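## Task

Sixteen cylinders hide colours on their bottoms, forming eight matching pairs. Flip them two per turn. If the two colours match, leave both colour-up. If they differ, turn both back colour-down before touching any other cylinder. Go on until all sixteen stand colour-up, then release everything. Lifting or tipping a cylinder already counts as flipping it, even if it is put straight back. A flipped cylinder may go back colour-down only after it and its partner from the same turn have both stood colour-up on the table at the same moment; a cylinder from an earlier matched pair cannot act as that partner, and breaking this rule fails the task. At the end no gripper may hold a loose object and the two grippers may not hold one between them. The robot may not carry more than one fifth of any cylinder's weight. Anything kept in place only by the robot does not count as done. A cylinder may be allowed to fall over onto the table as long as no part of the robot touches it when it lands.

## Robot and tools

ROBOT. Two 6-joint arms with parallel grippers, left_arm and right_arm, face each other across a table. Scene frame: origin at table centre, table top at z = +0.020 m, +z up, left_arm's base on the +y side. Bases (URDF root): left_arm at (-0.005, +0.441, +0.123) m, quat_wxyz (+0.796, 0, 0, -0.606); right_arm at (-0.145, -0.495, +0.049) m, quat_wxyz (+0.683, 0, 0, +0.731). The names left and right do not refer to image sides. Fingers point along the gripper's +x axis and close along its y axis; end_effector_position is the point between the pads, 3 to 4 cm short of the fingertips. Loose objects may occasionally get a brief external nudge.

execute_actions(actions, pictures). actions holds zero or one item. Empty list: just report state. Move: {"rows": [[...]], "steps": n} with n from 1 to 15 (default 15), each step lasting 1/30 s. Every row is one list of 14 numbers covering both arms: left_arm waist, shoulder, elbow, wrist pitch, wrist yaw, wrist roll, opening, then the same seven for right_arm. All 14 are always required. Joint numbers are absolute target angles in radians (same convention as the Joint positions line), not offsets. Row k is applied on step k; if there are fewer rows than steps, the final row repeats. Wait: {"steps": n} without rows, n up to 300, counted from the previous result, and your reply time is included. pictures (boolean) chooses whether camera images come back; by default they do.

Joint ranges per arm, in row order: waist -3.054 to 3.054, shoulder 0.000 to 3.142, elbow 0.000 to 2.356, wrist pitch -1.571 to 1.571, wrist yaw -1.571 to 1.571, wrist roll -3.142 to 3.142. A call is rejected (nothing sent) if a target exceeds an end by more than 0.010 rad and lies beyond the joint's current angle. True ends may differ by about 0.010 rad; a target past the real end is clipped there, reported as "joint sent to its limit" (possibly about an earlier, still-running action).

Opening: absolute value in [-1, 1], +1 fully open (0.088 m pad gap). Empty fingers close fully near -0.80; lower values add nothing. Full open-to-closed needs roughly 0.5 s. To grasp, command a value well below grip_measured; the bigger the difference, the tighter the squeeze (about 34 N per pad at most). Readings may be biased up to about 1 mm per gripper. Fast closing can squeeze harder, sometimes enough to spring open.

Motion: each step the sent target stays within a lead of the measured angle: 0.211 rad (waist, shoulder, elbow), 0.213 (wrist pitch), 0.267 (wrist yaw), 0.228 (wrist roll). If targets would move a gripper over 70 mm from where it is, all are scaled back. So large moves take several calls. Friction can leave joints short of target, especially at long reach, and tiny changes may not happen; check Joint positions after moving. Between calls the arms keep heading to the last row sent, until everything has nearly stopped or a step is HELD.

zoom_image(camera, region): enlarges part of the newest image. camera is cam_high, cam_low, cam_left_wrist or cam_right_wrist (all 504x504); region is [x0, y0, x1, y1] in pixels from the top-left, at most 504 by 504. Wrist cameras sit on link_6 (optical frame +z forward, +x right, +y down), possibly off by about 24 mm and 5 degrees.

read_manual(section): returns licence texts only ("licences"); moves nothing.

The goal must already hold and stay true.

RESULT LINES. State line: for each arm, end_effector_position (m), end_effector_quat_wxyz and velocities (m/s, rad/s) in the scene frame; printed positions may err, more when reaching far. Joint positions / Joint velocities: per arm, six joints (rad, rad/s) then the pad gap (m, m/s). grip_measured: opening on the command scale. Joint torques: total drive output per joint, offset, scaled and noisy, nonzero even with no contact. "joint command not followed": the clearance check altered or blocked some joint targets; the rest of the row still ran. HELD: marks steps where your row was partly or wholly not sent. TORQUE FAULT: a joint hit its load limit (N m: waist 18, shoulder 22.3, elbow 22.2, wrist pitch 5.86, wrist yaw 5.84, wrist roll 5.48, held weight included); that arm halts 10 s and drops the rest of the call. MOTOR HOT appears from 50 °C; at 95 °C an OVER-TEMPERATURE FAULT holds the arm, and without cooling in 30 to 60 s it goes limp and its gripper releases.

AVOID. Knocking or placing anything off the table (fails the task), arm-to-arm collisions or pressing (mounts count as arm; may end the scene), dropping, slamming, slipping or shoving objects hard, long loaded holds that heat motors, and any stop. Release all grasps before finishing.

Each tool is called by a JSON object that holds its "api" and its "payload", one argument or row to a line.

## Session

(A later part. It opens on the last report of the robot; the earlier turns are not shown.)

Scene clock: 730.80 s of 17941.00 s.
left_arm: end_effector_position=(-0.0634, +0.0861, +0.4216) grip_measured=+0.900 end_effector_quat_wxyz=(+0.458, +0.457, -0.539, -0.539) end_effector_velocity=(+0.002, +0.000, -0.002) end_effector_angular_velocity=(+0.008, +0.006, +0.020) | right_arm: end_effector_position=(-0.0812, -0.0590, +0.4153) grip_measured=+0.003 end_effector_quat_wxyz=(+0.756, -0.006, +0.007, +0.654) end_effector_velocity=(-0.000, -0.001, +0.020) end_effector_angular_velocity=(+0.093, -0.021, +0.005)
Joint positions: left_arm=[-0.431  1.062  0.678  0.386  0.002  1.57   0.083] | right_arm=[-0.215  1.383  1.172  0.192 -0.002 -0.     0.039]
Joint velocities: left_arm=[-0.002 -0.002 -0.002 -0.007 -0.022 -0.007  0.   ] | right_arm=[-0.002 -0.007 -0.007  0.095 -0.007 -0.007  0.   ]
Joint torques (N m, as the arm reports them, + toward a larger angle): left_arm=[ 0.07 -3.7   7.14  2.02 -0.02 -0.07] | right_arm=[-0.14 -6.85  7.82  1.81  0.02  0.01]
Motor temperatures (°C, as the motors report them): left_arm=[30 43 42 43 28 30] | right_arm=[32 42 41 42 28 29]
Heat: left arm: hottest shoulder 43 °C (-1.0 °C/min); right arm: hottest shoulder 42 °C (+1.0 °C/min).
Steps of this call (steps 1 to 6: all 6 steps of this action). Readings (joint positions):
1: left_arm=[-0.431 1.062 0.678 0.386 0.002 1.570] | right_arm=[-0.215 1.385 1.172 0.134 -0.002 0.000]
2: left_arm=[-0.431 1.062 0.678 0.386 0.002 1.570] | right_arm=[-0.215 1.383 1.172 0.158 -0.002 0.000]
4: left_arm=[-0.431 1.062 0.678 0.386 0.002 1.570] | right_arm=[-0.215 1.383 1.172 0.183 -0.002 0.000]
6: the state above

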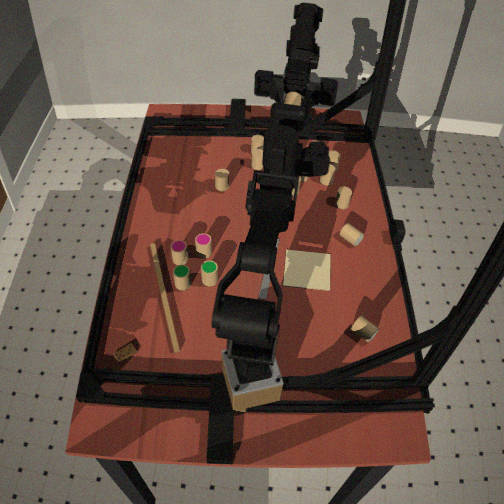

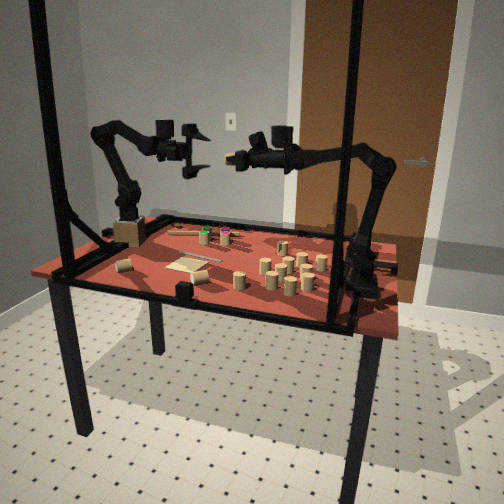

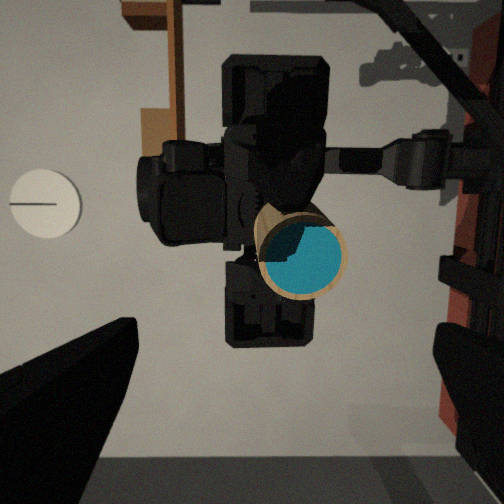

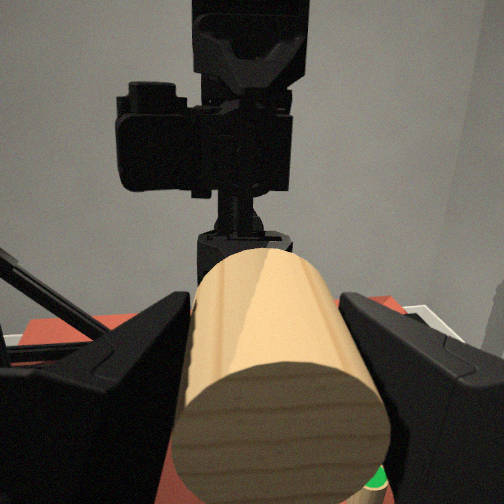

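{"api": "execute_actions", "payload": {
  "actions": [
    {"rows":[[-0.43,1.2,0.77,0.44,0,1.571,0.9,-0.216,1.379,1.19,0.2,0,0,-0.7],[-0.43,1.2,0.77,0.44,0,1.571,0.9,-0.216,1.379,1.19,0.2,0,0,-0.7],[-0.43,1.33,0.86,0.48,0,1.571,0.9,-0.216,1.379,1.19,0.2,0,0,-0.7],[-0.43,1.33,0.86,0.48,0,1.571,0.9,-0.216,1.379,1.19,0.2,0,0,-0.7],[-0.43,1.43,0.93,0.51,0,1.571,0.9,-0.216,1.379,1.19,0.2,0,0,-0.7],[-0.43,1.43,0.93,0.51,0,1.571,0.9,-0.216,1.379,1.19,0.2,0,0,-0.7],[-0.43,1.524,0.997,0.537,0,1.571,0.9,-0.216,1.379,1.19,0.2,0,0,-0.7]],"steps":14}
  ],
  "pictures": false
}}

{"api": "execute_actions", "payload": {
  "actions": [
    {"rows":[[-0.43,1.524,0.997,0.537,0,1.571,-0.7,-0.216,1.379,1.19,0.2,0,0,-0.7]],"steps":12}
  ],
  "pictures": false
}}

{"api": "execute_actions", "payload": {
  "actions": [
    {"rows":[[-0.43,1.524,0.997,0.537,0,1.571,-0.7,-0.216,1.379,1.19,0.2,0,0,0.6]],"steps":11}
  ],
  "pictures": false
}}

{"api": "execute_actions", "payload": {
  "actions": [
    {"rows":[[-0.43,1.43,0.93,0.51,0,1.571,-0.7,-0.216,1.379,1.19,0.2,0,0,0.6],[-0.43,1.33,0.86,0.48,0,1.571,-0.7,-0.216,1.379,1.19,0.2,0,0,0.6],[-0.43,1.2,0.77,0.44,0,1.571,-0.7,-0.216,1.379,1.19,0.2,0,0,0.6],[-0.43,1.058,0.672,0.386,0,1.571,-0.7,-0.216,1.379,1.19,0.2,0,0,0.6]],"steps":8}
  ],
  "pictures": false
}}

{"api": "execute_actions", "payload": {
  "actions": [
    {"rows":[[-0.12,1.2,1.2,-1.07,0,1.571,-0.7,0.22,1.379,1.5,-1.3,0,0,0.6]],"steps":15}
  ],
  "pictures": false
}}

{"api": "execute_actions", "payload": {
  "actions": [
    {"rows":[[-0.12,2.112,1.615,-1.074,0,1.571,-0.7,0.22,2.035,1.77,-1.3,0,0,0.6]],"steps":15}
  ],
  "pictures": false
}}

{"api": "execute_actions", "payload": {
  "actions": [
    {"rows":[[-0.12,2.112,1.615,-1.074,0,1.571,-0.7,0.22,2.035,1.77,-1.3,0,0,0.6]],"steps":5}
  ],
  "pictures": false
}}

{"api": "execute_actions", "payload": {
  "actions": [
    {"rows":[[-0.12,2.128,1.597,-1.06,0,1.571,-0.7,0.22,2.044,1.744,-1.29,0,0,0.6],[-0.12,2.144,1.579,-1.03,0,1.571,-0.7,0.22,2.053,1.717,-1.26,0,0,0.6],[-0.12,2.16,1.561,-0.995,0,1.571,-0.7,0.22,2.062,1.69,-1.225,0,0,0.6],[-0.12,2.176,1.543,-0.96,0,1.571,-0.7,0.22,2.071,1.664,-1.19,0,0,0.6],[-0.12,2.192,1.525,-0.925,0,1.571,-0.7,0.22,2.08,1.637,-1.155,0,0,0.6],[-0.12,2.208,1.507,-0.89,0,1.571,-0.7,0.22,2.089,1.611,-1.12,0,0,0.6],[-0.12,2.222,1.491,-0.855,0,1.571,-0.7,0.22,2.098,1.584,-1.085,0,0,0.6],[-0.12,2.235,1.477,-0.825,0,1.571,-0.7,0.22,2.107,1.558,-1.05,0,0,0.6],[-0.12,2.246,1.465,-0.8,0,1.571,-0.7,0.22,2.116,1.531,-1.015,0,0,0.6],[-0.12,2.255,1.455,-0.78,0,1.571,-0.7,0.22,2.125,1.505,-0.98,0,0,0.6],[-0.12,2.262,1.447,-0.763,0,1.571,-0.7,0.22,2.125,1.505,-0.951,0,0,0.6],[-0.12,2.268,1.44,-0.75,0,1.571,-0.7,0.22,2.125,1.505,-0.951,0,0,0.6]],"steps":15}
  ],
  "pictures": false
}}

{"api": "execute_actions", "payload": {
  "actions": [
    {"rows":[[-0.12,2.268,1.44,-0.75,0,1.571,-0.7,0.22,2.125,1.505,-0.951,0,0,0.6],[-0.12,2.268,1.44,-0.75,0,1.571,0.4,0.22,2.125,1.505,-0.951,0,0,-0.7]],"steps":13}
  ],
  "pictures": false
}}

{"api": "execute_actions", "payload": {
  "actions": [
    {"rows":[[-0.12,2.235,1.477,-0.815,0,1.571,0.4,0.22,2.107,1.558,-1.02,0,0,-0.7],[-0.12,2.2,1.51,-0.88,0,1.571,0.4,0.22,2.089,1.611,-1.09,0,0,-0.7],[-0.12,2.17,1.545,-0.945,0,1.571,0.4,0.22,2.071,1.664,-1.16,0,0,-0.7],[-0.12,2.14,1.58,-1.01,0,1.571,0.4,0.22,2.0,1.7,-1.2,0,0,-0.7],[-0.12,2.112,1.615,-1.074,0,1.571,0.4,0.22,1.379,1.7,-1.2,0,0,-0.7],[-0.12,2.112,1.615,-1.074,0,1.571,0.4,0.22,1.379,1.7,-1.2,0,0,-0.7],[-0.12,1.1,1.4,-0.9,0,1.571,0.4,0.22,1.379,1.7,-1.2,0,0,-0.7],[-0.12,1.1,1.4,-0.9,0,1.571,0.4,0.22,1.379,1.7,-1.2,0,0,-0.7],[-0.12,1.1,1.2,-0.9,0,1.571,0.4,0.22,1.379,1.5,-1.0,0,0,-0.7]],"steps":15}
  ],
  "pictures": false
}}

{"api": "execute_actions", "payload": {
  "actions": [
    {"rows":[[-0.3,1.058,0.9,-0.6,0,1.571,0.9,-0.216,1.379,1.4,-0.7,0,0,-0.7]],"steps":7}
  ],
  "pictures": false
}}

{"api": "execute_actions", "payload": {
  "actions": [
    {"rows":[[-0.43,1.058,0.672,0.386,0,1.571,0.9,-0.216,1.379,1.172,0.207,0,0,-0.7]],"steps":15}
  ],
  "pictures": false
}}

{"api": "execute_actions", "payload": {
  "actions": [
    {"rows":[[-0.43,1.058,0.672,0.386,0,1.571,0.9,-0.216,1.379,1.172,0.207,0,0,-0.7]],"steps":6}
  ]
}}

Scene clock: 760.37 s of 17941.00 s.
left_arm: end_effector_position=(-0.0802, -0.0192, +0.4122) grip_measured=+0.900 end_effector_quat_wxyz=(+0.454, +0.461, -0.536, -0.542) end_effector_velocity=(-0.001, -0.008, +0.044) end_effector_angular_velocity=(-0.127, +0.028, +0.005) | right_arm: end_effector_position=(-0.0811, -0.0591, +0.4191) grip_measured=+0.003 end_effector_quat_wxyz=(+0.757, -0.002, +0.002, +0.654) end_effector_velocity=(-0.000, -0.001, -0.005) end_effector_angular_velocity=(-0.025, -0.018, +0.005)
Joint positions: left_arm=[-0.43   1.521  0.978  0.53   0.001  1.571  0.083] | right_arm=[-0.215  1.382  1.176  0.2   -0.002 -0.     0.039]
Joint velocities: left_arm=[-0.002  0.012  0.076  0.066 -0.007 -0.007 -0.   ] | right_arm=[-0.002 -0.002 -0.002 -0.022 -0.007 -0.022  0.   ]
Joint torques (N m, as the arm reports them, + toward a larger angle): left_arm=[ 0.02 -5.99  9.54  2.37 -0.02 -0.08] | right_arm=[-0.1  -6.87  9.37  1.43  0.04  0.02]
Motor temperatures (°C, as the motors report them): left_arm=[30 42 42 44 28 30] | right_arm=[32 42 41 44 28 29]
Heat: left arm: hottest wrist pitch 44 °C (-2.0 °C/min); right arm: hottest wrist pitch 44 °C (+2.0 °C/min).
Steps of this call (steps 1 to 30: the robot went on to your last target; steps 31 to 873: nothing new was sent; steps 874 to 887: all 14 steps of this action). Readings (joint positions):
874: left_arm=[-0.430 1.080 0.688 0.392 0.001 1.571] | right_arm=[-0.215 1.382 1.172 0.204 -0.002 -0.000]
875: left_arm=[-0.430 1.112 0.710 0.413 0.001 1.571] | right_arm=[-0.215 1.382 1.172 0.203 -0.002 -0.000]
877: left_arm=[-0.430 1.215 0.786 0.451 0.001 1.571] | right_arm=[-0.215 1.382 1.173 0.201 -0.002 -0.000]
881: left_arm=[-0.430 1.427 0.931 0.511 0.001 1.571] | right_arm=[-0.215 1.382 1.176 0.200 -0.002 -0.000]
887: the state above

Scene clock: 760.77 s of 17941.00 s.
left_arm: end_effector_position=(-0.0804, -0.0202, +0.4179) grip_measured=+0.028 end_effector_quat_wxyz=(+0.458, +0.458, -0.539, -0.539) end_effector_velocity=(-0.000, -0.000, -0.004) end_effector_angular_velocity=(+0.011, -0.009, +0.005) | right_arm: end_effector_position=(-0.0811, -0.0591, +0.4201) grip_measured=+0.003 end_effector_quat_wxyz=(+0.757, -0.002, +0.002, +0.654) end_effector_velocity=(-0.000, -0.001, -0.002) end_effector_angular_velocity=(-0.006, +0.008, +0.005)
Joint positions: left_arm=[-0.43   1.522  0.989  0.534  0.001  1.571  0.04 ] | right_arm=[-0.215  1.382  1.179  0.199 -0.002 -0.     0.039]
Joint velocities: left_arm=[-0.002  0.002 -0.002 -0.007 -0.007  0.007 -0.   ] | right_arm=[-0.002 -0.002 -0.002 -0.007 -0.007  0.007 -0.   ]
Joint torques (N m, as the arm reports them, + toward a larger angle): left_arm=[ 0.04 -5.85  8.78  2.23  0.   -0.08] | right_arm=[-0.07 -6.87  9.04  1.49  0.03  0.03]
Motor temperatures (°C, as the motors report them): left_arm=[30 42 42 44 28 30] | right_arm=[32 42 41 44 28 29]
Heat: left arm: hottest wrist pitch 44 °C (-2.0 °C/min); right arm: hottest wrist pitch 44 °C (+2.0 °C/min).
Steps of this call (steps 1 to 12: all 12 steps of this action). Readings (joint positions):
1: left_arm=[-0.430 1.521 0.980 0.532 0.001 1.571] | right_arm=[-0.215 1.382 1.176 0.200 -0.002 -0.000]
2: left_arm=[-0.430 1.521 0.983 0.535 0.001 1.571] | right_arm=[-0.215 1.382 1.176 0.200 -0.002 -0.000]
4: left_arm=[-0.430 1.521 0.988 0.536 0.001 1.571] | right_arm=[-0.215 1.382 1.176 0.200 -0.002 -0.000]
8: left_arm=[-0.430 1.521 0.989 0.535 0.001 1.571] | right_arm=[-0.215 1.382 1.177 0.199 -0.002 -0.000]
12: the state above

Scene clock: 761.13 s of 17941.00 s.
left_arm: end_effector_position=(-0.0804, -0.0202, +0.4179) grip_measured=+0.028 end_effector_quat_wxyz=(+0.458, +0.458, -0.539, -0.539) end_effector_velocity=(+0.002, +0.000, -0.002) end_effector_angular_velocity=(+0.011, +0.021, +0.020) | right_arm: end_effector_position=(-0.0811, -0.0591, +0.4201) grip_measured=+0.589 end_effector_quat_wxyz=(+0.756, -0.001, +0.002, +0.654) end_effector_velocity=(+0.002, -0.002, +0.003) end_effector_angular_velocity=(+0.001, -0.008, -0.010)
Joint positions: left_arm=[-0.43   1.522  0.989  0.534  0.001  1.571  0.04 ] | right_arm=[-0.215  1.382  1.179  0.199 -0.002  0.     0.068]
Joint velocities: left_arm=[-0.002 -0.002 -0.002 -0.007 -0.022 -0.022 -0.   ] | right_arm=[-0.002 -0.007  0.002 -0.007  0.007 -0.007  0.175]
Joint torques (N m, as the arm reports them, + toward a larger angle): left_arm=[ 0.04 -5.91  8.79  2.24  0.   -0.09] | right_arm=[-0.15 -6.91  9.02  1.49  0.04  0.02]
Motor temperatures (°C, as the motors report them): left_arm=[30 42 42 44 28 30] | right_arm=[32 42 41 44 28 29]
Heat: left arm: hottest wrist pitch 44 °C (-2.0 °C/min); right arm: hottest wrist pitch 44 °C (+2.0 °C/min).
Steps of this call (steps 1 to 11: all 11 steps of this action). Readings (joint positions):
1: left_arm=[-0.430 1.522 0.989 0.534 0.001 1.571] | right_arm=[-0.215 1.382 1.179 0.199 -0.002 -0.000]
2: left_arm=[-0.430 1.522 0.989 0.534 0.001 1.571] | right_arm=[-0.215 1.382 1.179 0.199 -0.002 -0.000]
4: left_arm=[-0.430 1.522 0.989 0.534 0.001 1.571] | right_arm=[-0.215 1.382 1.179 0.199 -0.002 -0.000]
8: left_arm=[-0.430 1.522 0.989 0.534 0.001 1.571] | right_arm=[-0.215 1.382 1.179 0.199 -0.002 0.000]
11: the state above

Scene clock: 761.40 s of 17941.00 s.
left_arm: end_effector_position=(-0.0655, +0.0718, +0.4049) grip_measured=+0.028 end_effector_quat_wxyz=(+0.445, +0.471, -0.528, -0.550) end_effector_velocity=(+0.034, +0.210, +0.189) end_effector_angular_velocity=(-0.630, +0.124, +0.006) | right_arm: end_effector_position=(-0.0811, -0.0591, +0.4201) grip_measured=+0.599 end_effector_quat_wxyz=(+0.757, -0.001, +0.002, +0.654) end_effector_velocity=(+0.002, +0.000, -0.004) end_effector_angular_velocity=(-0.011, +0.009, -0.010)
Joint positions: left_arm=[-0.43   1.135  0.693  0.394  0.001  1.571  0.04 ] | right_arm=[-0.215  1.382  1.179  0.199 -0.002  0.     0.068]
Joint velocities: left_arm=[-0.002 -1.062 -0.383 -0.037 -0.007 -0.022 -0.   ] | right_arm=[-0.002  0.002 -0.002 -0.007  0.007  0.007  0.   ]
Joint torques (N m, as the arm reports them, + toward a larger angle): left_arm=[ 0.03 -3.49  9.09  2.44  0.   -0.05] | right_arm=[-0.04 -6.9   9.01  1.52  0.04  0.03]
Motor temperatures (°C, as the motors report them): left_arm=[30 42 42 44 28 30] | right_arm=[32 42 41 44 28 29]
Heat: left arm: hottest wrist pitch 44 °C (-2.0 °C/min); right arm: hottest wrist pitch 44 °C (+2.0 °C/min).
Steps of this call (steps 1 to 8: all 8 steps of this action). Readings (joint positions):
1: left_arm=[-0.430 1.510 0.981 0.532 0.001 1.571] | right_arm=[-0.215 1.382 1.179 0.199 -0.002 0.000]
2: left_arm=[-0.430 1.478 0.955 0.516 0.001 1.571] | right_arm=[-0.215 1.382 1.179 0.199 -0.002 0.000]
4: left_arm=[-0.430 1.361 0.844 0.463 0.001 1.571] | right_arm=[-0.215 1.382 1.179 0.199 -0.002 0.000]
8: the state above

Scene clock: 761.90 s of 17941.00 s.
left_arm: end_effector_position=(+0.0470, +0.0902, +0.4204) grip_measured=+0.028 end_effector_quat_wxyz=(+0.392, +0.641, -0.301, -0.587) end_effector_velocity=(-0.029, +0.206, -0.431) end_effector_angular_velocity=(+2.181, +0.327, +0.012) | right_arm: end_effector_position=(-0.2577, -0.1183, +0.3885) grip_measured=+0.600 end_effector_quat_wxyz=(+0.576, -0.212, +0.159, +0.774) end_effector_velocity=(+0.066, -0.207, -0.385) end_effector_angular_velocity=(-1.938, -0.585, -0.010)
Joint positions: left_arm=[-0.122  1.193  1.197 -0.546 -0.003  1.571  0.04 ] | right_arm=[ 0.22   1.378  1.495 -0.653 -0.003  0.     0.068]
Joint velocities: left_arm=[ 0.002  0.134  0.002 -2.073 -0.007 -0.007 -0.002] | right_arm=[-0.007  0.022 -0.002 -2.     0.007 -0.007  0.   ]
Joint torques (N m, as the arm reports them, + toward a larger angle): left_arm=[ 0.18 -3.99  7.96  2.1   0.17 -0.09] | right_arm=[-0.07 -6.07  7.74  1.41  0.03  0.01]
Motor temperatures (°C, as the motors report them): left_arm=[30 42 42 44 28 30] | right_arm=[32 42 42 44 28 29]
Heat: left arm: hottest wrist pitch 44 °C (-1.0 °C/min); right arm: hottest wrist pitch 44 °C (+2.0 °C/min).
Steps of this call (steps 1 to 15: all 15 steps of this action). Readings (joint positions):
1: left_arm=[-0.409 1.126 0.720 0.342 0.019 1.571] | right_arm=[-0.202 1.383 1.202 0.153 0.012 -0.000]
2: left_arm=[-0.361 1.137 0.773 0.288 0.020 1.571] | right_arm=[-0.167 1.387 1.238 0.102 0.014 -0.000]
4: left_arm=[-0.252 1.174 0.888 0.172 0.008 1.571] | right_arm=[-0.079 1.392 1.313 0.014 0.007 -0.000]
8: left_arm=[-0.129 1.205 1.109 -0.092 -0.004 1.571] | right_arm=[0.120 1.386 1.452 -0.191 0.002 -0.000]
15: the state above

Scene clock: 762.40 s of 17941.00 s.
left_arm: end_effector_position=(+0.0541, +0.0426, +0.1952) grip_measured=+0.027 end_effector_quat_wxyz=(+0.077, +0.708, +0.028, -0.702) end_effector_velocity=(-0.010, +0.068, -0.522) end_effector_angular_velocity=(+1.458, +0.209, -0.009) | right_arm: end_effector_position=(-0.2570, -0.1206, +0.1574) grip_measured=+0.600 end_effector_quat_wxyz=(+0.421, -0.567, +0.425, +0.566) end_effector_velocity=(+0.015, -0.037, -0.137) end_effector_angular_velocity=(-0.520, -0.162, +0.000)
Joint positions: left_arm=[-0.122  2.042  1.605 -1.064 -0.003  1.571  0.04 ] | right_arm=[ 0.22   2.042  1.754 -1.287 -0.003  0.     0.068]
Joint velocities: left_arm=[-0.002  1.355 -0.007 -0.11  -0.007  0.007 -0.   ] | right_arm=[-0.007  0.354 -0.022 -0.168  0.007 -0.007 -0.   ]
Joint torques (N m, as the arm reports them, + toward a larger angle): left_arm=[  0.17 -10.71   7.52   0.14   0.18  -0.04] | right_arm=[ -0.08 -13.82   8.05   0.01   0.07   0.02]
Motor temperatures (°C, as the motors report them): left_arm=[30 42 42 44 28 30] | right_arm=[32 42 42 44 28 29]
Heat: left arm: hottest wrist pitch 44 °C (-1.0 °C/min); right arm: hottest wrist pitch 44 °C (+2.0 °C/min).
Steps of this call (steps 1 to 15: all 15 steps of this action). Readings (joint positions):
1: left_arm=[-0.122 1.232 1.233 -0.644 -0.003 1.571] | right_arm=[0.220 1.412 1.531 -0.746 -0.003 0.000]
2: left_arm=[-0.122 1.288 1.294 -0.705 -0.003 1.571] | right_arm=[0.220 1.461 1.595 -0.801 -0.003 0.000]
4: left_arm=[-0.122 1.418 1.428 -0.815 -0.003 1.571] | right_arm=[0.220 1.576 1.711 -0.909 -0.003 0.000]
8: left_arm=[-0.122 1.652 1.586 -1.011 -0.003 1.571] | right_arm=[0.220 1.760 1.756 -1.124 -0.003 0.000]
15: the state above

Scene clock: 762.57 s of 17941.00 s.
left_arm: end_effector_position=(+0.0529, +0.0507, +0.1606) grip_measured=+0.027 end_effector_quat_wxyz=(+0.040, +0.705, +0.064, -0.705) end_effector_velocity=(+0.003, -0.006, +0.005) end_effector_angular_velocity=(-0.014, -0.024, +0.004) | right_arm: end_effector_position=(-0.2570, -0.1206, +0.1590) grip_measured=+0.600 end_effector_quat_wxyz=(+0.421, -0.568, +0.425, +0.565) end_effector_velocity=(+0.002, +0.009, +0.022) end_effector_angular_velocity=(+0.056, +0.009, +0.000)
Joint positions: left_arm=[-0.122  2.129  1.6   -1.075 -0.003  1.571  0.04 ] | right_arm=[ 0.22   2.044  1.763 -1.296 -0.003  0.     0.068]
Joint velocities: left_arm=[-0.002  0.002  0.027 -0.007 -0.022 -0.007 -0.   ] | right_arm=[-0.007 -0.022  0.056 -0.022  0.007 -0.007  0.   ]
Joint torques (N m, as the arm reports them, + toward a larger angle): left_arm=[  0.15 -10.51   7.91   0.44   0.18  -0.02] | right_arm=[ -0.02 -10.96   6.75  -0.07   0.06   0.02]
Motor temperatures (°C, as the motors report them): left_arm=[30 42 42 44 28 30] | right_arm=[32 42 42 44 28 29]
Heat: left arm: hottest wrist pitch 44 °C (-1.0 °C/min); right arm: hottest wrist pitch 44 °C (+2.0 °C/min).
Steps of this call (steps 1 to 5: all 5 steps of this action). Readings (joint positions):
1: left_arm=[-0.122 2.080 1.605 -1.069 -0.003 1.571] | right_arm=[0.220 2.048 1.754 -1.291 -0.003 0.000]
2: left_arm=[-0.122 2.107 1.602 -1.072 -0.003 1.571] | right_arm=[0.220 2.049 1.754 -1.293 -0.003 0.000]
4: left_arm=[-0.122 2.129 1.599 -1.075 -0.003 1.571] | right_arm=[0.220 2.045 1.760 -1.296 -0.003 0.000]
5: the state above

Scene clock: 763.07 s of 17941.00 s.
left_arm: end_effector_position=(+0.0531, +0.0492, +0.0741) grip_measured=+0.026 end_effector_quat_wxyz=(+0.045, +0.706, +0.059, -0.705) end_effector_velocity=(+0.003, -0.034, -0.006) end_effector_angular_velocity=(-0.161, -0.031, -0.000) | right_arm: end_effector_position=(-0.2569, -0.1210, +0.0663) grip_measured=+0.600 end_effector_quat_wxyz=(+0.419, -0.570, +0.427, +0.563) end_effector_velocity=(-0.003, +0.003, -0.030) end_effector_angular_velocity=(+0.043, +0.036, +0.005)
Joint positions: left_arm=[-0.122  2.264  1.447 -0.773 -0.003  1.571  0.04 ] | right_arm=[ 0.22   2.125  1.509 -0.969 -0.003  0.     0.068]
Joint velocities: left_arm=[-0.007  0.007 -0.012  0.183 -0.007 -0.007  0.   ] | right_arm=[-0.002  0.017 -0.1    0.168 -0.022 -0.007 -0.   ]
Joint torques (N m, as the arm reports them, + toward a larger angle): left_arm=[ 0.19 -8.35  4.75  1.14  0.19 -0.03] | right_arm=[  0.02 -10.5    6.25   0.35   0.04   0.01]
Motor temperatures (°C, as the motors report them): left_arm=[30 42 42 44 28 30] | right_arm=[32 42 41 44 28 29]
Heat: left arm: hottest wrist pitch 44 °C (-1.0 °C/min); right arm: hottest wrist pitch 44 °C (+2.0 °C/min).
Steps of this call (steps 1 to 15: all 15 steps of this action). Readings (joint positions):
1: left_arm=[-0.122 2.128 1.601 -1.073 -0.003 1.571] | right_arm=[0.220 2.043 1.764 -1.296 -0.003 0.000]
2: left_arm=[-0.122 2.128 1.600 -1.062 -0.003 1.571] | right_arm=[0.220 2.043 1.757 -1.288 -0.003 0.000]
4: left_arm=[-0.122 2.132 1.586 -1.014 -0.003 1.571] | right_arm=[0.220 2.043 1.726 -1.245 -0.003 0.000]
8: left_arm=[-0.122 2.185 1.523 -0.893 -0.003 1.571] | right_arm=[0.220 2.064 1.629 -1.123 -0.003 0.000]
15: the state above

Scene clock: 763.50 s of 17941.00 s.
left_arm: end_effector_position=(+0.0537, +0.0452, +0.0733) grip_measured=+0.408 end_effector_quat_wxyz=(+0.052, +0.706, +0.052, -0.704) end_effector_velocity=(-0.001, +0.006, -0.001) end_effector_angular_velocity=(+0.028, -0.003, +0.005) | right_arm: end_effector_position=(-0.2578, -0.1179, +0.0658) grip_measured=+0.003 end_effector_quat_wxyz=(+0.423, -0.566, +0.424, +0.567) end_effector_velocity=(+0.004, -0.001, +0.002) end_effector_angular_velocity=(-0.000, -0.008, -0.000)
Joint positions: left_arm=[-0.122  2.264  1.444 -0.75  -0.003  1.571  0.059] | right_arm=[ 0.22   2.125  1.507 -0.952 -0.002  0.     0.039]
Joint velocities: left_arm=[-0.002  0.002 -0.002 -0.022 -0.007 -0.007 -0.03 ] | right_arm=[-0.007 -0.007 -0.002 -0.007  0.007 -0.007 -0.   ]
Joint torques (N m, as the arm reports them, + toward a larger angle): left_arm=[ 0.22 -8.36  4.86  0.4   0.18 -0.03] | right_arm=[  0.02 -10.25   5.72   0.17   0.06   0.01]
Motor temperatures (°C, as the motors report them): left_arm=[30 42 42 43 28 30] | right_arm=[32 42 41 44 28 29]
Heat: left arm: hottest wrist pitch 43 °C (-2.0 °C/min); right arm: hottest wrist pitch 44 °C (+2.0 °C/min).
Steps of this call (steps 1 to 13: all 13 steps of this action). Readings (joint positions):
1: left_arm=[-0.122 2.264 1.446 -0.764 -0.003 1.571] | right_arm=[0.220 2.125 1.507 -0.964 -0.003 0.000]
2: left_arm=[-0.122 2.264 1.446 -0.758 -0.003 1.571] | right_arm=[0.220 2.125 1.507 -0.959 -0.003 0.000]
4: left_arm=[-0.122 2.264 1.446 -0.757 -0.003 1.571] | right_arm=[0.220 2.125 1.507 -0.954 -0.003 0.000]
8: left_arm=[-0.122 2.264 1.446 -0.750 -0.003 1.571] | right_arm=[0.220 2.125 1.507 -0.953 -0.002 0.000]
13: the state above

Scene clock: 764.00 s of 17941.00 s.
left_arm: end_effector_position=(+0.0445, +0.1070, +0.2371) grip_measured=+0.400 end_effector_quat_wxyz=(+0.141, +0.707, -0.037, -0.692) end_effector_velocity=(-0.007, +0.061, +0.475) end_effector_angular_velocity=(-1.572, -0.235, +0.026) | right_arm: end_effector_position=(-0.2518, -0.1381, +0.2733) grip_measured=+0.003 end_effector_quat_wxyz=(+0.515, -0.406, +0.304, +0.691) end_effector_velocity=(+0.053, -0.194, +0.581) end_effector_angular_velocity=(+1.653, +0.499, +0.032)
Joint positions: left_arm=[-0.122  1.623  1.215 -0.91  -0.003  1.571  0.059] | right_arm=[ 0.22   1.566  1.515 -1.012 -0.002  0.     0.039]
Joint velocities: left_arm=[ 0.002 -1.741 -0.276  0.125 -0.007 -0.022  0.   ] | right_arm=[ 0.002 -1.717 -0.1    0.11  -0.022 -0.022  0.   ]
Joint torques (N m, as the arm reports them, + toward a larger angle): left_arm=[ 0.19 -8.62  7.4   1.27  0.19 -0.04] | right_arm=[-0.05 -9.87  6.38  0.96  0.03  0.01]
Motor temperatures (°C, as the motors report them): left_arm=[30 43 42 43 28 30] | right_arm=[32 42 41 44 28 29]
Heat: left arm: hottest shoulder 43 °C (-2.0 °C/min); right arm: hottest wrist pitch 44 °C (+2.0 °C/min).
Steps of this call (steps 1 to 15: all 15 steps of this action). Readings (joint positions):
1: left_arm=[-0.122 2.263 1.449 -0.762 -0.003 1.571] | right_arm=[0.220 2.125 1.513 -0.965 -0.002 0.000]
2: left_arm=[-0.122 2.259 1.460 -0.796 -0.003 1.571] | right_arm=[0.220 2.125 1.532 -1.002 -0.002 0.000]
4: left_arm=[-0.122 2.234 1.498 -0.899 -0.003 1.571] | right_arm=[0.220 2.116 1.588 -1.094 -0.002 0.000]
8: left_arm=[-0.122 2.072 1.494 -0.930 -0.003 1.571] | right_arm=[0.220 1.986 1.647 -1.158 -0.002 0.000]
15: the state above

Scene clock: 764.23 s of 17941.00 s.
left_arm: end_effector_position=(-0.0154, +0.1324, +0.2980) grip_measured=+0.873 end_effector_quat_wxyz=(+0.226, +0.661, -0.247, -0.671) end_effector_velocity=(+0.001, +0.124, +0.326) end_effector_angular_velocity=(-1.447, +0.043, -0.002) | right_arm: end_effector_position=(-0.1215, -0.1137, +0.3467) grip_measured=+0.003 end_effector_quat_wxyz=(+0.687, -0.229, +0.244, +0.645) end_effector_velocity=(+0.609, -0.015, -0.055) end_effector_angular_velocity=(+0.054, -0.115, -1.652)
Joint positions: left_arm=[-0.3    1.176  0.923 -0.636  0.004  1.571  0.082] | right_arm=[-0.13   1.385  1.435 -0.733  0.002  0.     0.039]
Joint velocities: left_arm=[-0.012 -1.531 -0.413  0.33  -0.007 -0.007  0.012] | right_arm=[-1.526 -0.017 -0.286  0.33   0.168 -0.007 -0.   ]
Joint torques (N m, as the arm reports them, + toward a larger angle): left_arm=[ 0.18 -4.28  8.47  2.29 -0.02 -0.05] | right_arm=[ 1.91 -6.38  5.71  1.18 -0.26 -0.01]
Motor temperatures (°C, as the motors report them): left_arm=[30 43 42 43 28 30] | right_arm=[32 42 41 44 28 29]
Heat: left arm: hottest shoulder 43 °C (-2.0 °C/min); right arm: hottest wrist pitch 44 °C (+2.0 °C/min).
Steps of this call (steps 1 to 7: all 7 steps of this action). Readings (joint positions):
1: left_arm=[-0.135 1.560 1.177 -0.852 -0.012 1.571] | right_arm=[0.207 1.513 1.498 -0.974 -0.015 -0.000]
2: left_arm=[-0.177 1.486 1.122 -0.768 -0.015 1.571] | right_arm=[0.165 1.463 1.480 -0.911 -0.018 0.000]
4: left_arm=[-0.264 1.349 1.016 -0.681 0.003 1.571] | right_arm=[0.051 1.405 1.459 -0.802 -0.008 0.000]
7: the state above

Scene clock: 764.73 s of 17941.00 s.
left_arm: end_effector_position=(-0.0617, +0.0865, +0.4026) grip_measured=+0.900 end_effector_quat_wxyz=(+0.438, +0.480, -0.519, -0.555) end_effector_velocity=(-0.004, -0.003, +0.242) end_effector_angular_velocity=(-1.038, +0.173, -0.014) | right_arm: end_effector_position=(-0.0799, -0.0583, +0.4030) grip_measured=+0.003 end_effector_quat_wxyz=(+0.758, -0.021, +0.025, +0.652) end_effector_velocity=(-0.001, -0.007, +0.174) end_effector_angular_velocity=(+0.704, -0.097, +0.004)
Joint positions: left_arm=[-0.427  1.063  0.672  0.313 -0.001  1.57   0.083] | right_arm=[-0.216  1.388  1.167  0.155  0.003 -0.     0.039]
Joint velocities: left_arm=[-0.007 -0.076  0.017  0.96   0.007 -0.007 -0.   ] | right_arm=[-0.002 -0.066  0.022  0.623 -0.007  0.007 -0.   ]
Joint torques (N m, as the arm reports them, + toward a larger angle): left_arm=[-0.24 -3.35  7.83  1.74  0.07 -0.09] | right_arm=[ 0.06 -7.1   8.09  1.39 -0.11  0.05]
Motor temperatures (°C, as the motors report them): left_arm=[30 43 42 43 28 30] | right_arm=[32 42 41 44 28 29]
Heat: left arm: hottest shoulder 43 °C (-2.0 °C/min); right arm: hottest wrist pitch 44 °C (+2.0 °C/min).
Steps of this call (steps 1 to 15: all 15 steps of this action). Readings (joint positions):
1: left_arm=[-0.313 1.129 0.884 -0.571 -0.006 1.571] | right_arm=[-0.172 1.383 1.398 -0.676 0.007 0.000]
2: left_arm=[-0.348 1.088 0.835 -0.484 -0.009 1.571] | right_arm=[-0.198 1.376 1.343 -0.600 0.009 -0.000]
4: left_arm=[-0.403 1.057 0.751 -0.367 0.000 1.571] | right_arm=[-0.216 1.375 1.248 -0.485 0.007 -0.000]
8: left_arm=[-0.425 1.069 0.673 -0.120 -0.001 1.570] | right_arm=[-0.216 1.397 1.166 -0.239 0.003 -0.000]
15: the state above

Scene clock: 764.93 s of 17941.00 s.
left_arm: end_effector_position=(-0.0616, +0.0868, +0.4181) grip_measured=+0.900 end_effector_quat_wxyz=(+0.457, +0.462, -0.535, -0.540) end_effector_velocity=(+0.003, +0.001, +0.029) end_effector_angular_velocity=(-0.127, +0.027, +0.020) | right_arm: end_effector_position=(-0.0800, -0.0585, +0.4135) grip_measured=+0.003 end_effector_quat_wxyz=(+0.758, -0.006, +0.007, +0.652) end_effector_velocity=(+0.002, -0.002, +0.013) end_effector_angular_velocity=(+0.054, -0.015, +0.000)
Joint positions: left_arm=[-0.427  1.058  0.672  0.376 -0.001  1.571  0.083] | right_arm=[-0.216  1.385  1.168  0.198  0.003 -0.     0.039]
Joint velocities: left_arm=[-0.002 -0.007 -0.002  0.125 -0.022 -0.007 -0.   ] | right_arm=[-0.007 -0.007 -0.002  0.051 -0.007 -0.007 -0.   ]
Joint torques (N m, as the arm reports them, + toward a larger angle): left_arm=[-0.2  -3.31  7.85  2.23  0.07 -0.08] | right_arm=[-0.03 -7.2   8.25  1.72 -0.11  0.04]
Motor temperatures (°C, as the motors report them): left_arm=[30 43 42 43 28 30] | right_arm=[32 42 41 44 28 29]
Heat: left arm: hottest shoulder 43 °C (-2.0 °C/min); right arm: hottest wrist pitch 44 °C (+2.0 °C/min).
Steps of this call (steps 1 to 6: all 6 steps of this action). Readings (joint positions):
1: left_arm=[-0.427 1.060 0.672 0.338 -0.001 1.571] | right_arm=[-0.216 1.386 1.168 0.172 0.003 -0.000]
2: left_arm=[-0.427 1.058 0.672 0.354 -0.001 1.571] | right_arm=[-0.216 1.385 1.168 0.183 0.003 -0.000]
4: left_arm=[-0.427 1.058 0.672 0.368 -0.001 1.571] | right_arm=[-0.216 1.385 1.168 0.193 0.003 -0.000]
6: the state above

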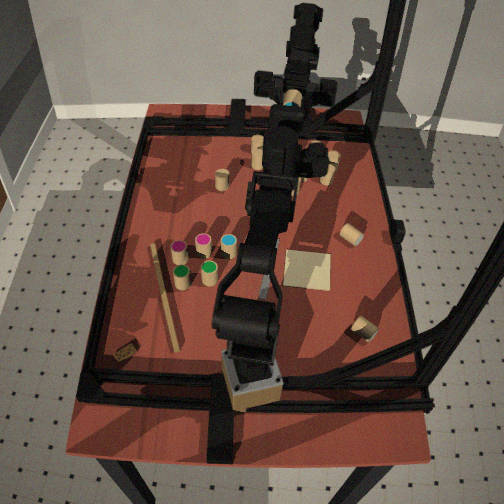

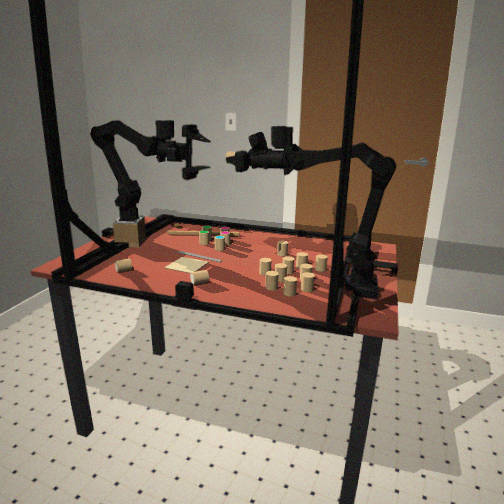

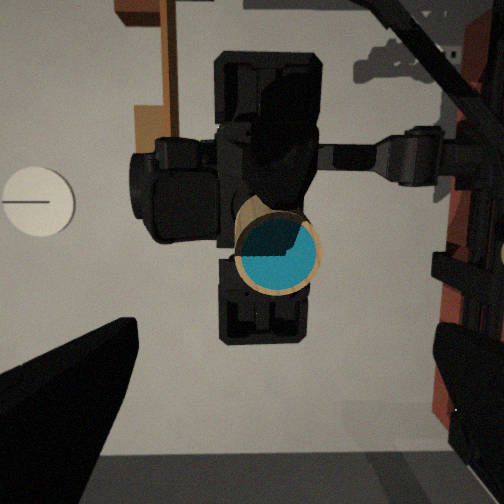

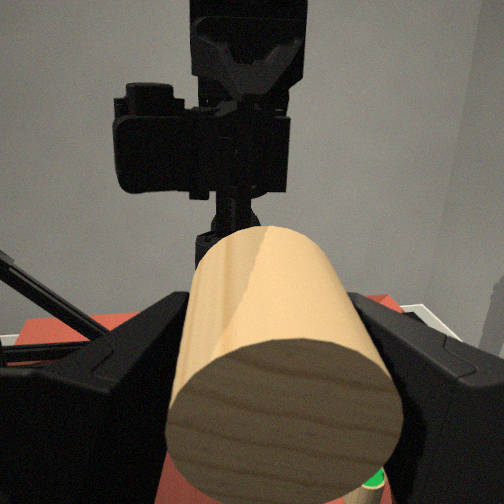

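{"api": "execute_actions", "payload": {
  "actions": []
}}

Scene clock: 776.60 s of 17941.00 s.
left_arm: end_effector_position=(-0.0618, +0.0867, +0.4195) grip_measured=+0.900 end_effector_quat_wxyz=(+0.459, +0.460, -0.537, -0.538) end_effector_velocity=(+0.002, +0.000, -0.005) end_effector_angular_velocity=(+0.025, +0.018, +0.020) | right_arm: end_effector_position=(-0.0800, -0.0586, +0.4151) grip_measured=+0.003 end_effector_quat_wxyz=(+0.758, -0.004, +0.005, +0.652) end_effector_velocity=(-0.002, -0.000, +0.001) end_effector_angular_velocity=(+0.008, +0.006, +0.019)
Joint positions: left_arm=[-0.428  1.058  0.672  0.384 -0.001  1.571  0.083] | right_arm=[-0.216  1.385  1.168  0.204  0.003 -0.     0.039]
Joint velocities: left_arm=[-0.002 -0.002 -0.002 -0.022 -0.022 -0.022  0.   ] | right_arm=[-0.002 -0.002 -0.002  0.007 -0.022  0.007 -0.   ]
Joint torques (N m, as the arm reports them, + toward a larger angle): left_arm=[-0.19 -3.3   7.88  2.15  0.07 -0.08] | right_arm=[-0.02 -7.19  8.25  1.62 -0.09  0.04]
Motor temperatures (°C, as the motors report them): left_arm=[30 42 42 44 28 30] | right_arm=[32 42 42 44 28 29]
Heat: left arm: hottest wrist pitch 44 °C (+0.0 °C/min); right arm: hottest wrist pitch 44 °C (+2.0 °C/min).
Steps of this call (steps 1 to 15: the robot went on to your last target; steps 16 to 350: nothing new was sent). Readings (joint positions):
1: left_arm=[-0.427 1.058 0.672 0.380 -0.001 1.571] | right_arm=[-0.216 1.385 1.168 0.200 0.003 -0.000]
2: left_arm=[-0.427 1.058 0.672 0.382 -0.001 1.571] | right_arm=[-0.216 1.385 1.168 0.202 0.003 -0.000]
4: left_arm=[-0.427 1.058 0.672 0.383 -0.001 1.571] | right_arm=[-0.216 1.385 1.168 0.204 0.003 -0.000]
8: left_arm=[-0.427 1.058 0.672 0.384 -0.001 1.571] | right_arm=[-0.216 1.385 1.168 0.204 0.003 -0.000]
350: the state above
All arms were judged still, so your last target was given up. Only a new action makes them travel on or press farther. Fingers that are still opening or closing keep moving.

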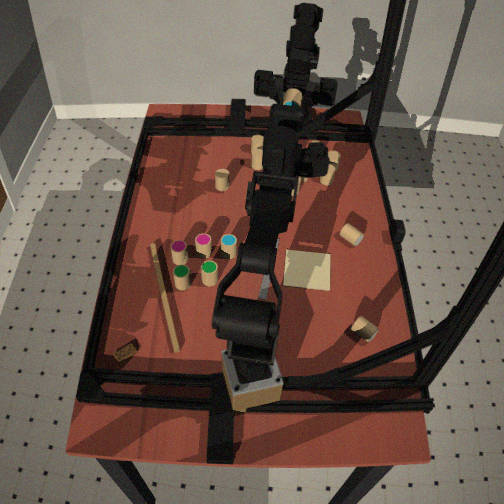

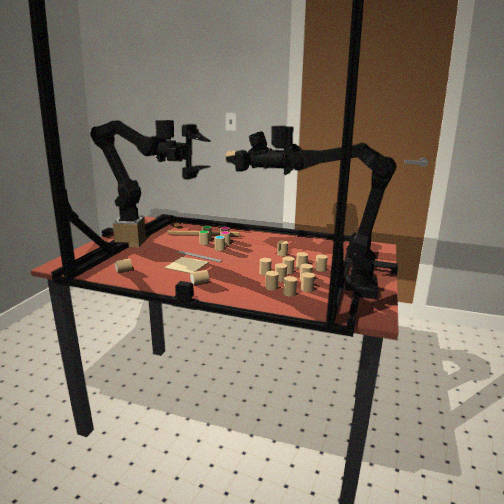

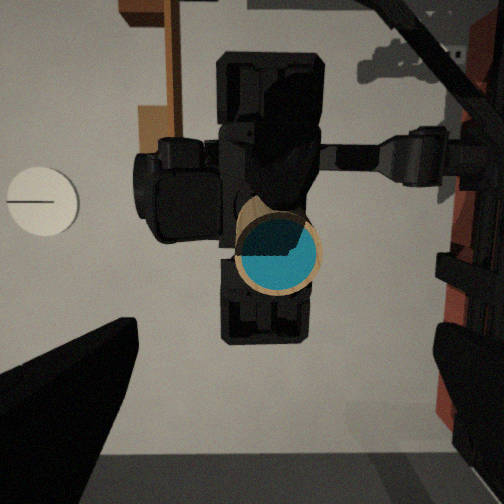

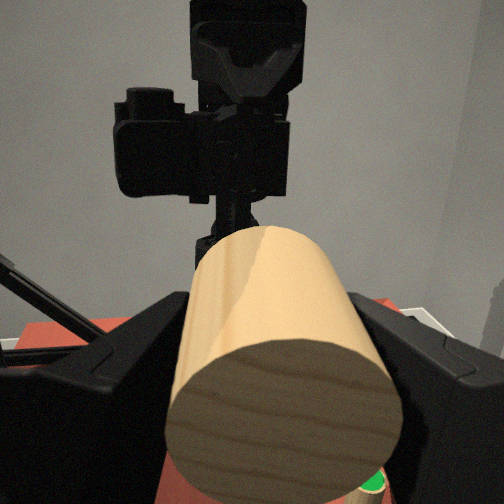

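{"api": "execute_actions", "payload": {
  "actions": [
    {"rows":[[-0.43,1.2,0.77,0.44,0,1.571,0.9,-0.216,1.379,1.172,0.207,0,0,-0.7],[-0.43,1.2,0.77,0.44,0,1.571,0.9,-0.216,1.379,1.172,0.207,0,0,-0.7],[-0.43,1.33,0.86,0.48,0,1.571,0.9,-0.216,1.379,1.172,0.207,0,0,-0.7],[-0.43,1.33,0.86,0.48,0,1.571,0.9,-0.216,1.379,1.172,0.207,0,0,-0.7],[-0.43,1.43,0.93,0.51,0,1.571,0.9,-0.216,1.379,1.172,0.207,0,0,-0.7],[-0.43,1.43,0.93,0.51,0,1.571,0.9,-0.216,1.379,1.172,0.207,0,0,-0.7],[-0.43,1.524,0.997,0.537,0,1.571,0.9,-0.216,1.379,1.172,0.207,0,0,-0.7]],"steps":14}
  ],
  "pictures": false
}}

{"api": "execute_actions", "payload": {
  "actions": [
    {"rows":[[-0.43,1.524,0.997,0.537,0,1.571,-0.7,-0.216,1.379,1.172,0.207,0,0,-0.7]],"steps":12}
  ],
  "pictures": false
}}

{"api": "zoom_image", "payload": {
  "camera": "cam_high",
  "region": [150, 220, 260, 300]
}}

Scene clock: 782.70 s of 17941.00 s.
left_arm: end_effector_position=(-0.0787, -0.0194, +0.4122) grip_measured=+0.900 end_effector_quat_wxyz=(+0.456, +0.463, -0.535, -0.541) end_effector_velocity=(-0.003, -0.007, +0.040) end_effector_angular_velocity=(-0.112, +0.025, +0.000) | right_arm: end_effector_position=(-0.0800, -0.0587, +0.4152) grip_measured=+0.003 end_effector_quat_wxyz=(+0.758, -0.004, +0.005, +0.652) end_effector_velocity=(+0.002, -0.002, +0.000) end_effector_angular_velocity=(-0.004, -0.007, -0.010)
Joint positions: left_arm=[-0.428  1.521  0.978  0.53  -0.001  1.571  0.083] | right_arm=[-0.216  1.384  1.168  0.204  0.002 -0.     0.039]
Joint velocities: left_arm=[-0.007  0.007  0.071  0.051 -0.007 -0.007 -0.   ] | right_arm=[-0.002 -0.007 -0.002 -0.007  0.007 -0.007 -0.   ]
Joint torques (N m, as the arm reports them, + toward a larger angle): left_arm=[-0.15 -6.09  9.44  2.35  0.07 -0.09] | right_arm=[-0.02 -7.19  8.28  1.61 -0.11  0.03]
Motor temperatures (°C, as the motors report them): left_arm=[30 42 42 44 28 30] | right_arm=[32 42 42 44 28 29]
Heat: left arm: hottest wrist pitch 44 °C (+0.0 °C/min); right arm: hottest wrist pitch 44 °C (+2.0 °C/min).
Steps of this call (steps 1 to 169: nothing new was sent; steps 170 to 183: all 14 steps of this action). Readings (joint positions):
170: left_arm=[-0.428 1.078 0.684 0.391 -0.001 1.571] | right_arm=[-0.216 1.384 1.168 0.204 0.002 -0.000]
171: left_arm=[-0.428 1.111 0.708 0.413 -0.001 1.571] | right_arm=[-0.216 1.384 1.168 0.204 0.002 -0.000]
173: left_arm=[-0.428 1.217 0.787 0.453 -0.001 1.571] | right_arm=[-0.216 1.384 1.168 0.204 0.002 -0.000]
177: left_arm=[-0.428 1.428 0.932 0.511 -0.001 1.571] | right_arm=[-0.216 1.384 1.168 0.204 0.002 -0.000]
183: the state above

Scene clock: 783.10 s of 17941.00 s.
left_arm: end_effector_position=(-0.0790, -0.0203, +0.4187) grip_measured=+0.025 end_effector_quat_wxyz=(+0.460, +0.458, -0.539, -0.537) end_effector_velocity=(+0.000, +0.001, +0.002) end_effector_angular_velocity=(-0.006, +0.008, +0.005) | right_arm: end_effector_position=(-0.0800, -0.0587, +0.4153) grip_measured=+0.003 end_effector_quat_wxyz=(+0.758, -0.004, +0.004, +0.652) end_effector_velocity=(+0.002, -0.002, +0.000) end_effector_angular_velocity=(-0.003, -0.007, +0.000)
Joint positions: left_arm=[-0.428  1.521  0.989  0.536 -0.001  1.571  0.04 ] | right_arm=[-0.216  1.384  1.168  0.205  0.002 -0.     0.039]
Joint velocities: left_arm=[-0.002 -0.002 -0.002  0.007 -0.007 -0.007 -0.   ] | right_arm=[-0.007 -0.007 -0.002 -0.007 -0.007 -0.007 -0.   ]
Joint torques (N m, as the arm reports them, + toward a larger angle): left_arm=[-0.24 -5.84  8.7   2.06  0.07 -0.09] | right_arm=[-0.09 -7.21  8.24  1.58 -0.09  0.02]
Motor temperatures (°C, as the motors report them): left_arm=[30 42 43 44 28 30] | right_arm=[32 42 42 44 28 29]
Heat: left arm: hottest wrist pitch 44 °C (+1.0 °C/min); right arm: hottest wrist pitch 44 °C (+2.0 °C/min).
Steps of this call (steps 1 to 12: all 12 steps of this action). Readings (joint positions):
1: left_arm=[-0.428 1.521 0.980 0.532 -0.001 1.571] | right_arm=[-0.216 1.384 1.168 0.204 0.002 -0.000]
2: left_arm=[-0.428 1.521 0.984 0.535 -0.001 1.571] | right_arm=[-0.216 1.384 1.168 0.204 0.002 -0.000]
4: left_arm=[-0.428 1.521 0.988 0.536 -0.001 1.571] | right_arm=[-0.216 1.384 1.168 0.204 0.002 -0.000]
8: left_arm=[-0.428 1.521 0.989 0.536 -0.001 1.571] | right_arm=[-0.216 1.384 1.168 0.204 0.002 -0.000]
12: the state above

Region (150, 220, 260, 300) of cam_high's 504x504 image, scaled by 4.582, with more detail than that image has; it fills the top 367 rows of this view, and the rest is white.

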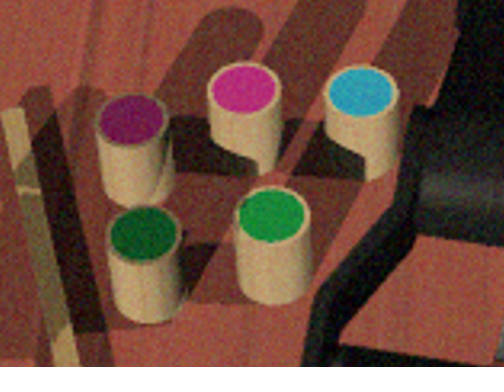

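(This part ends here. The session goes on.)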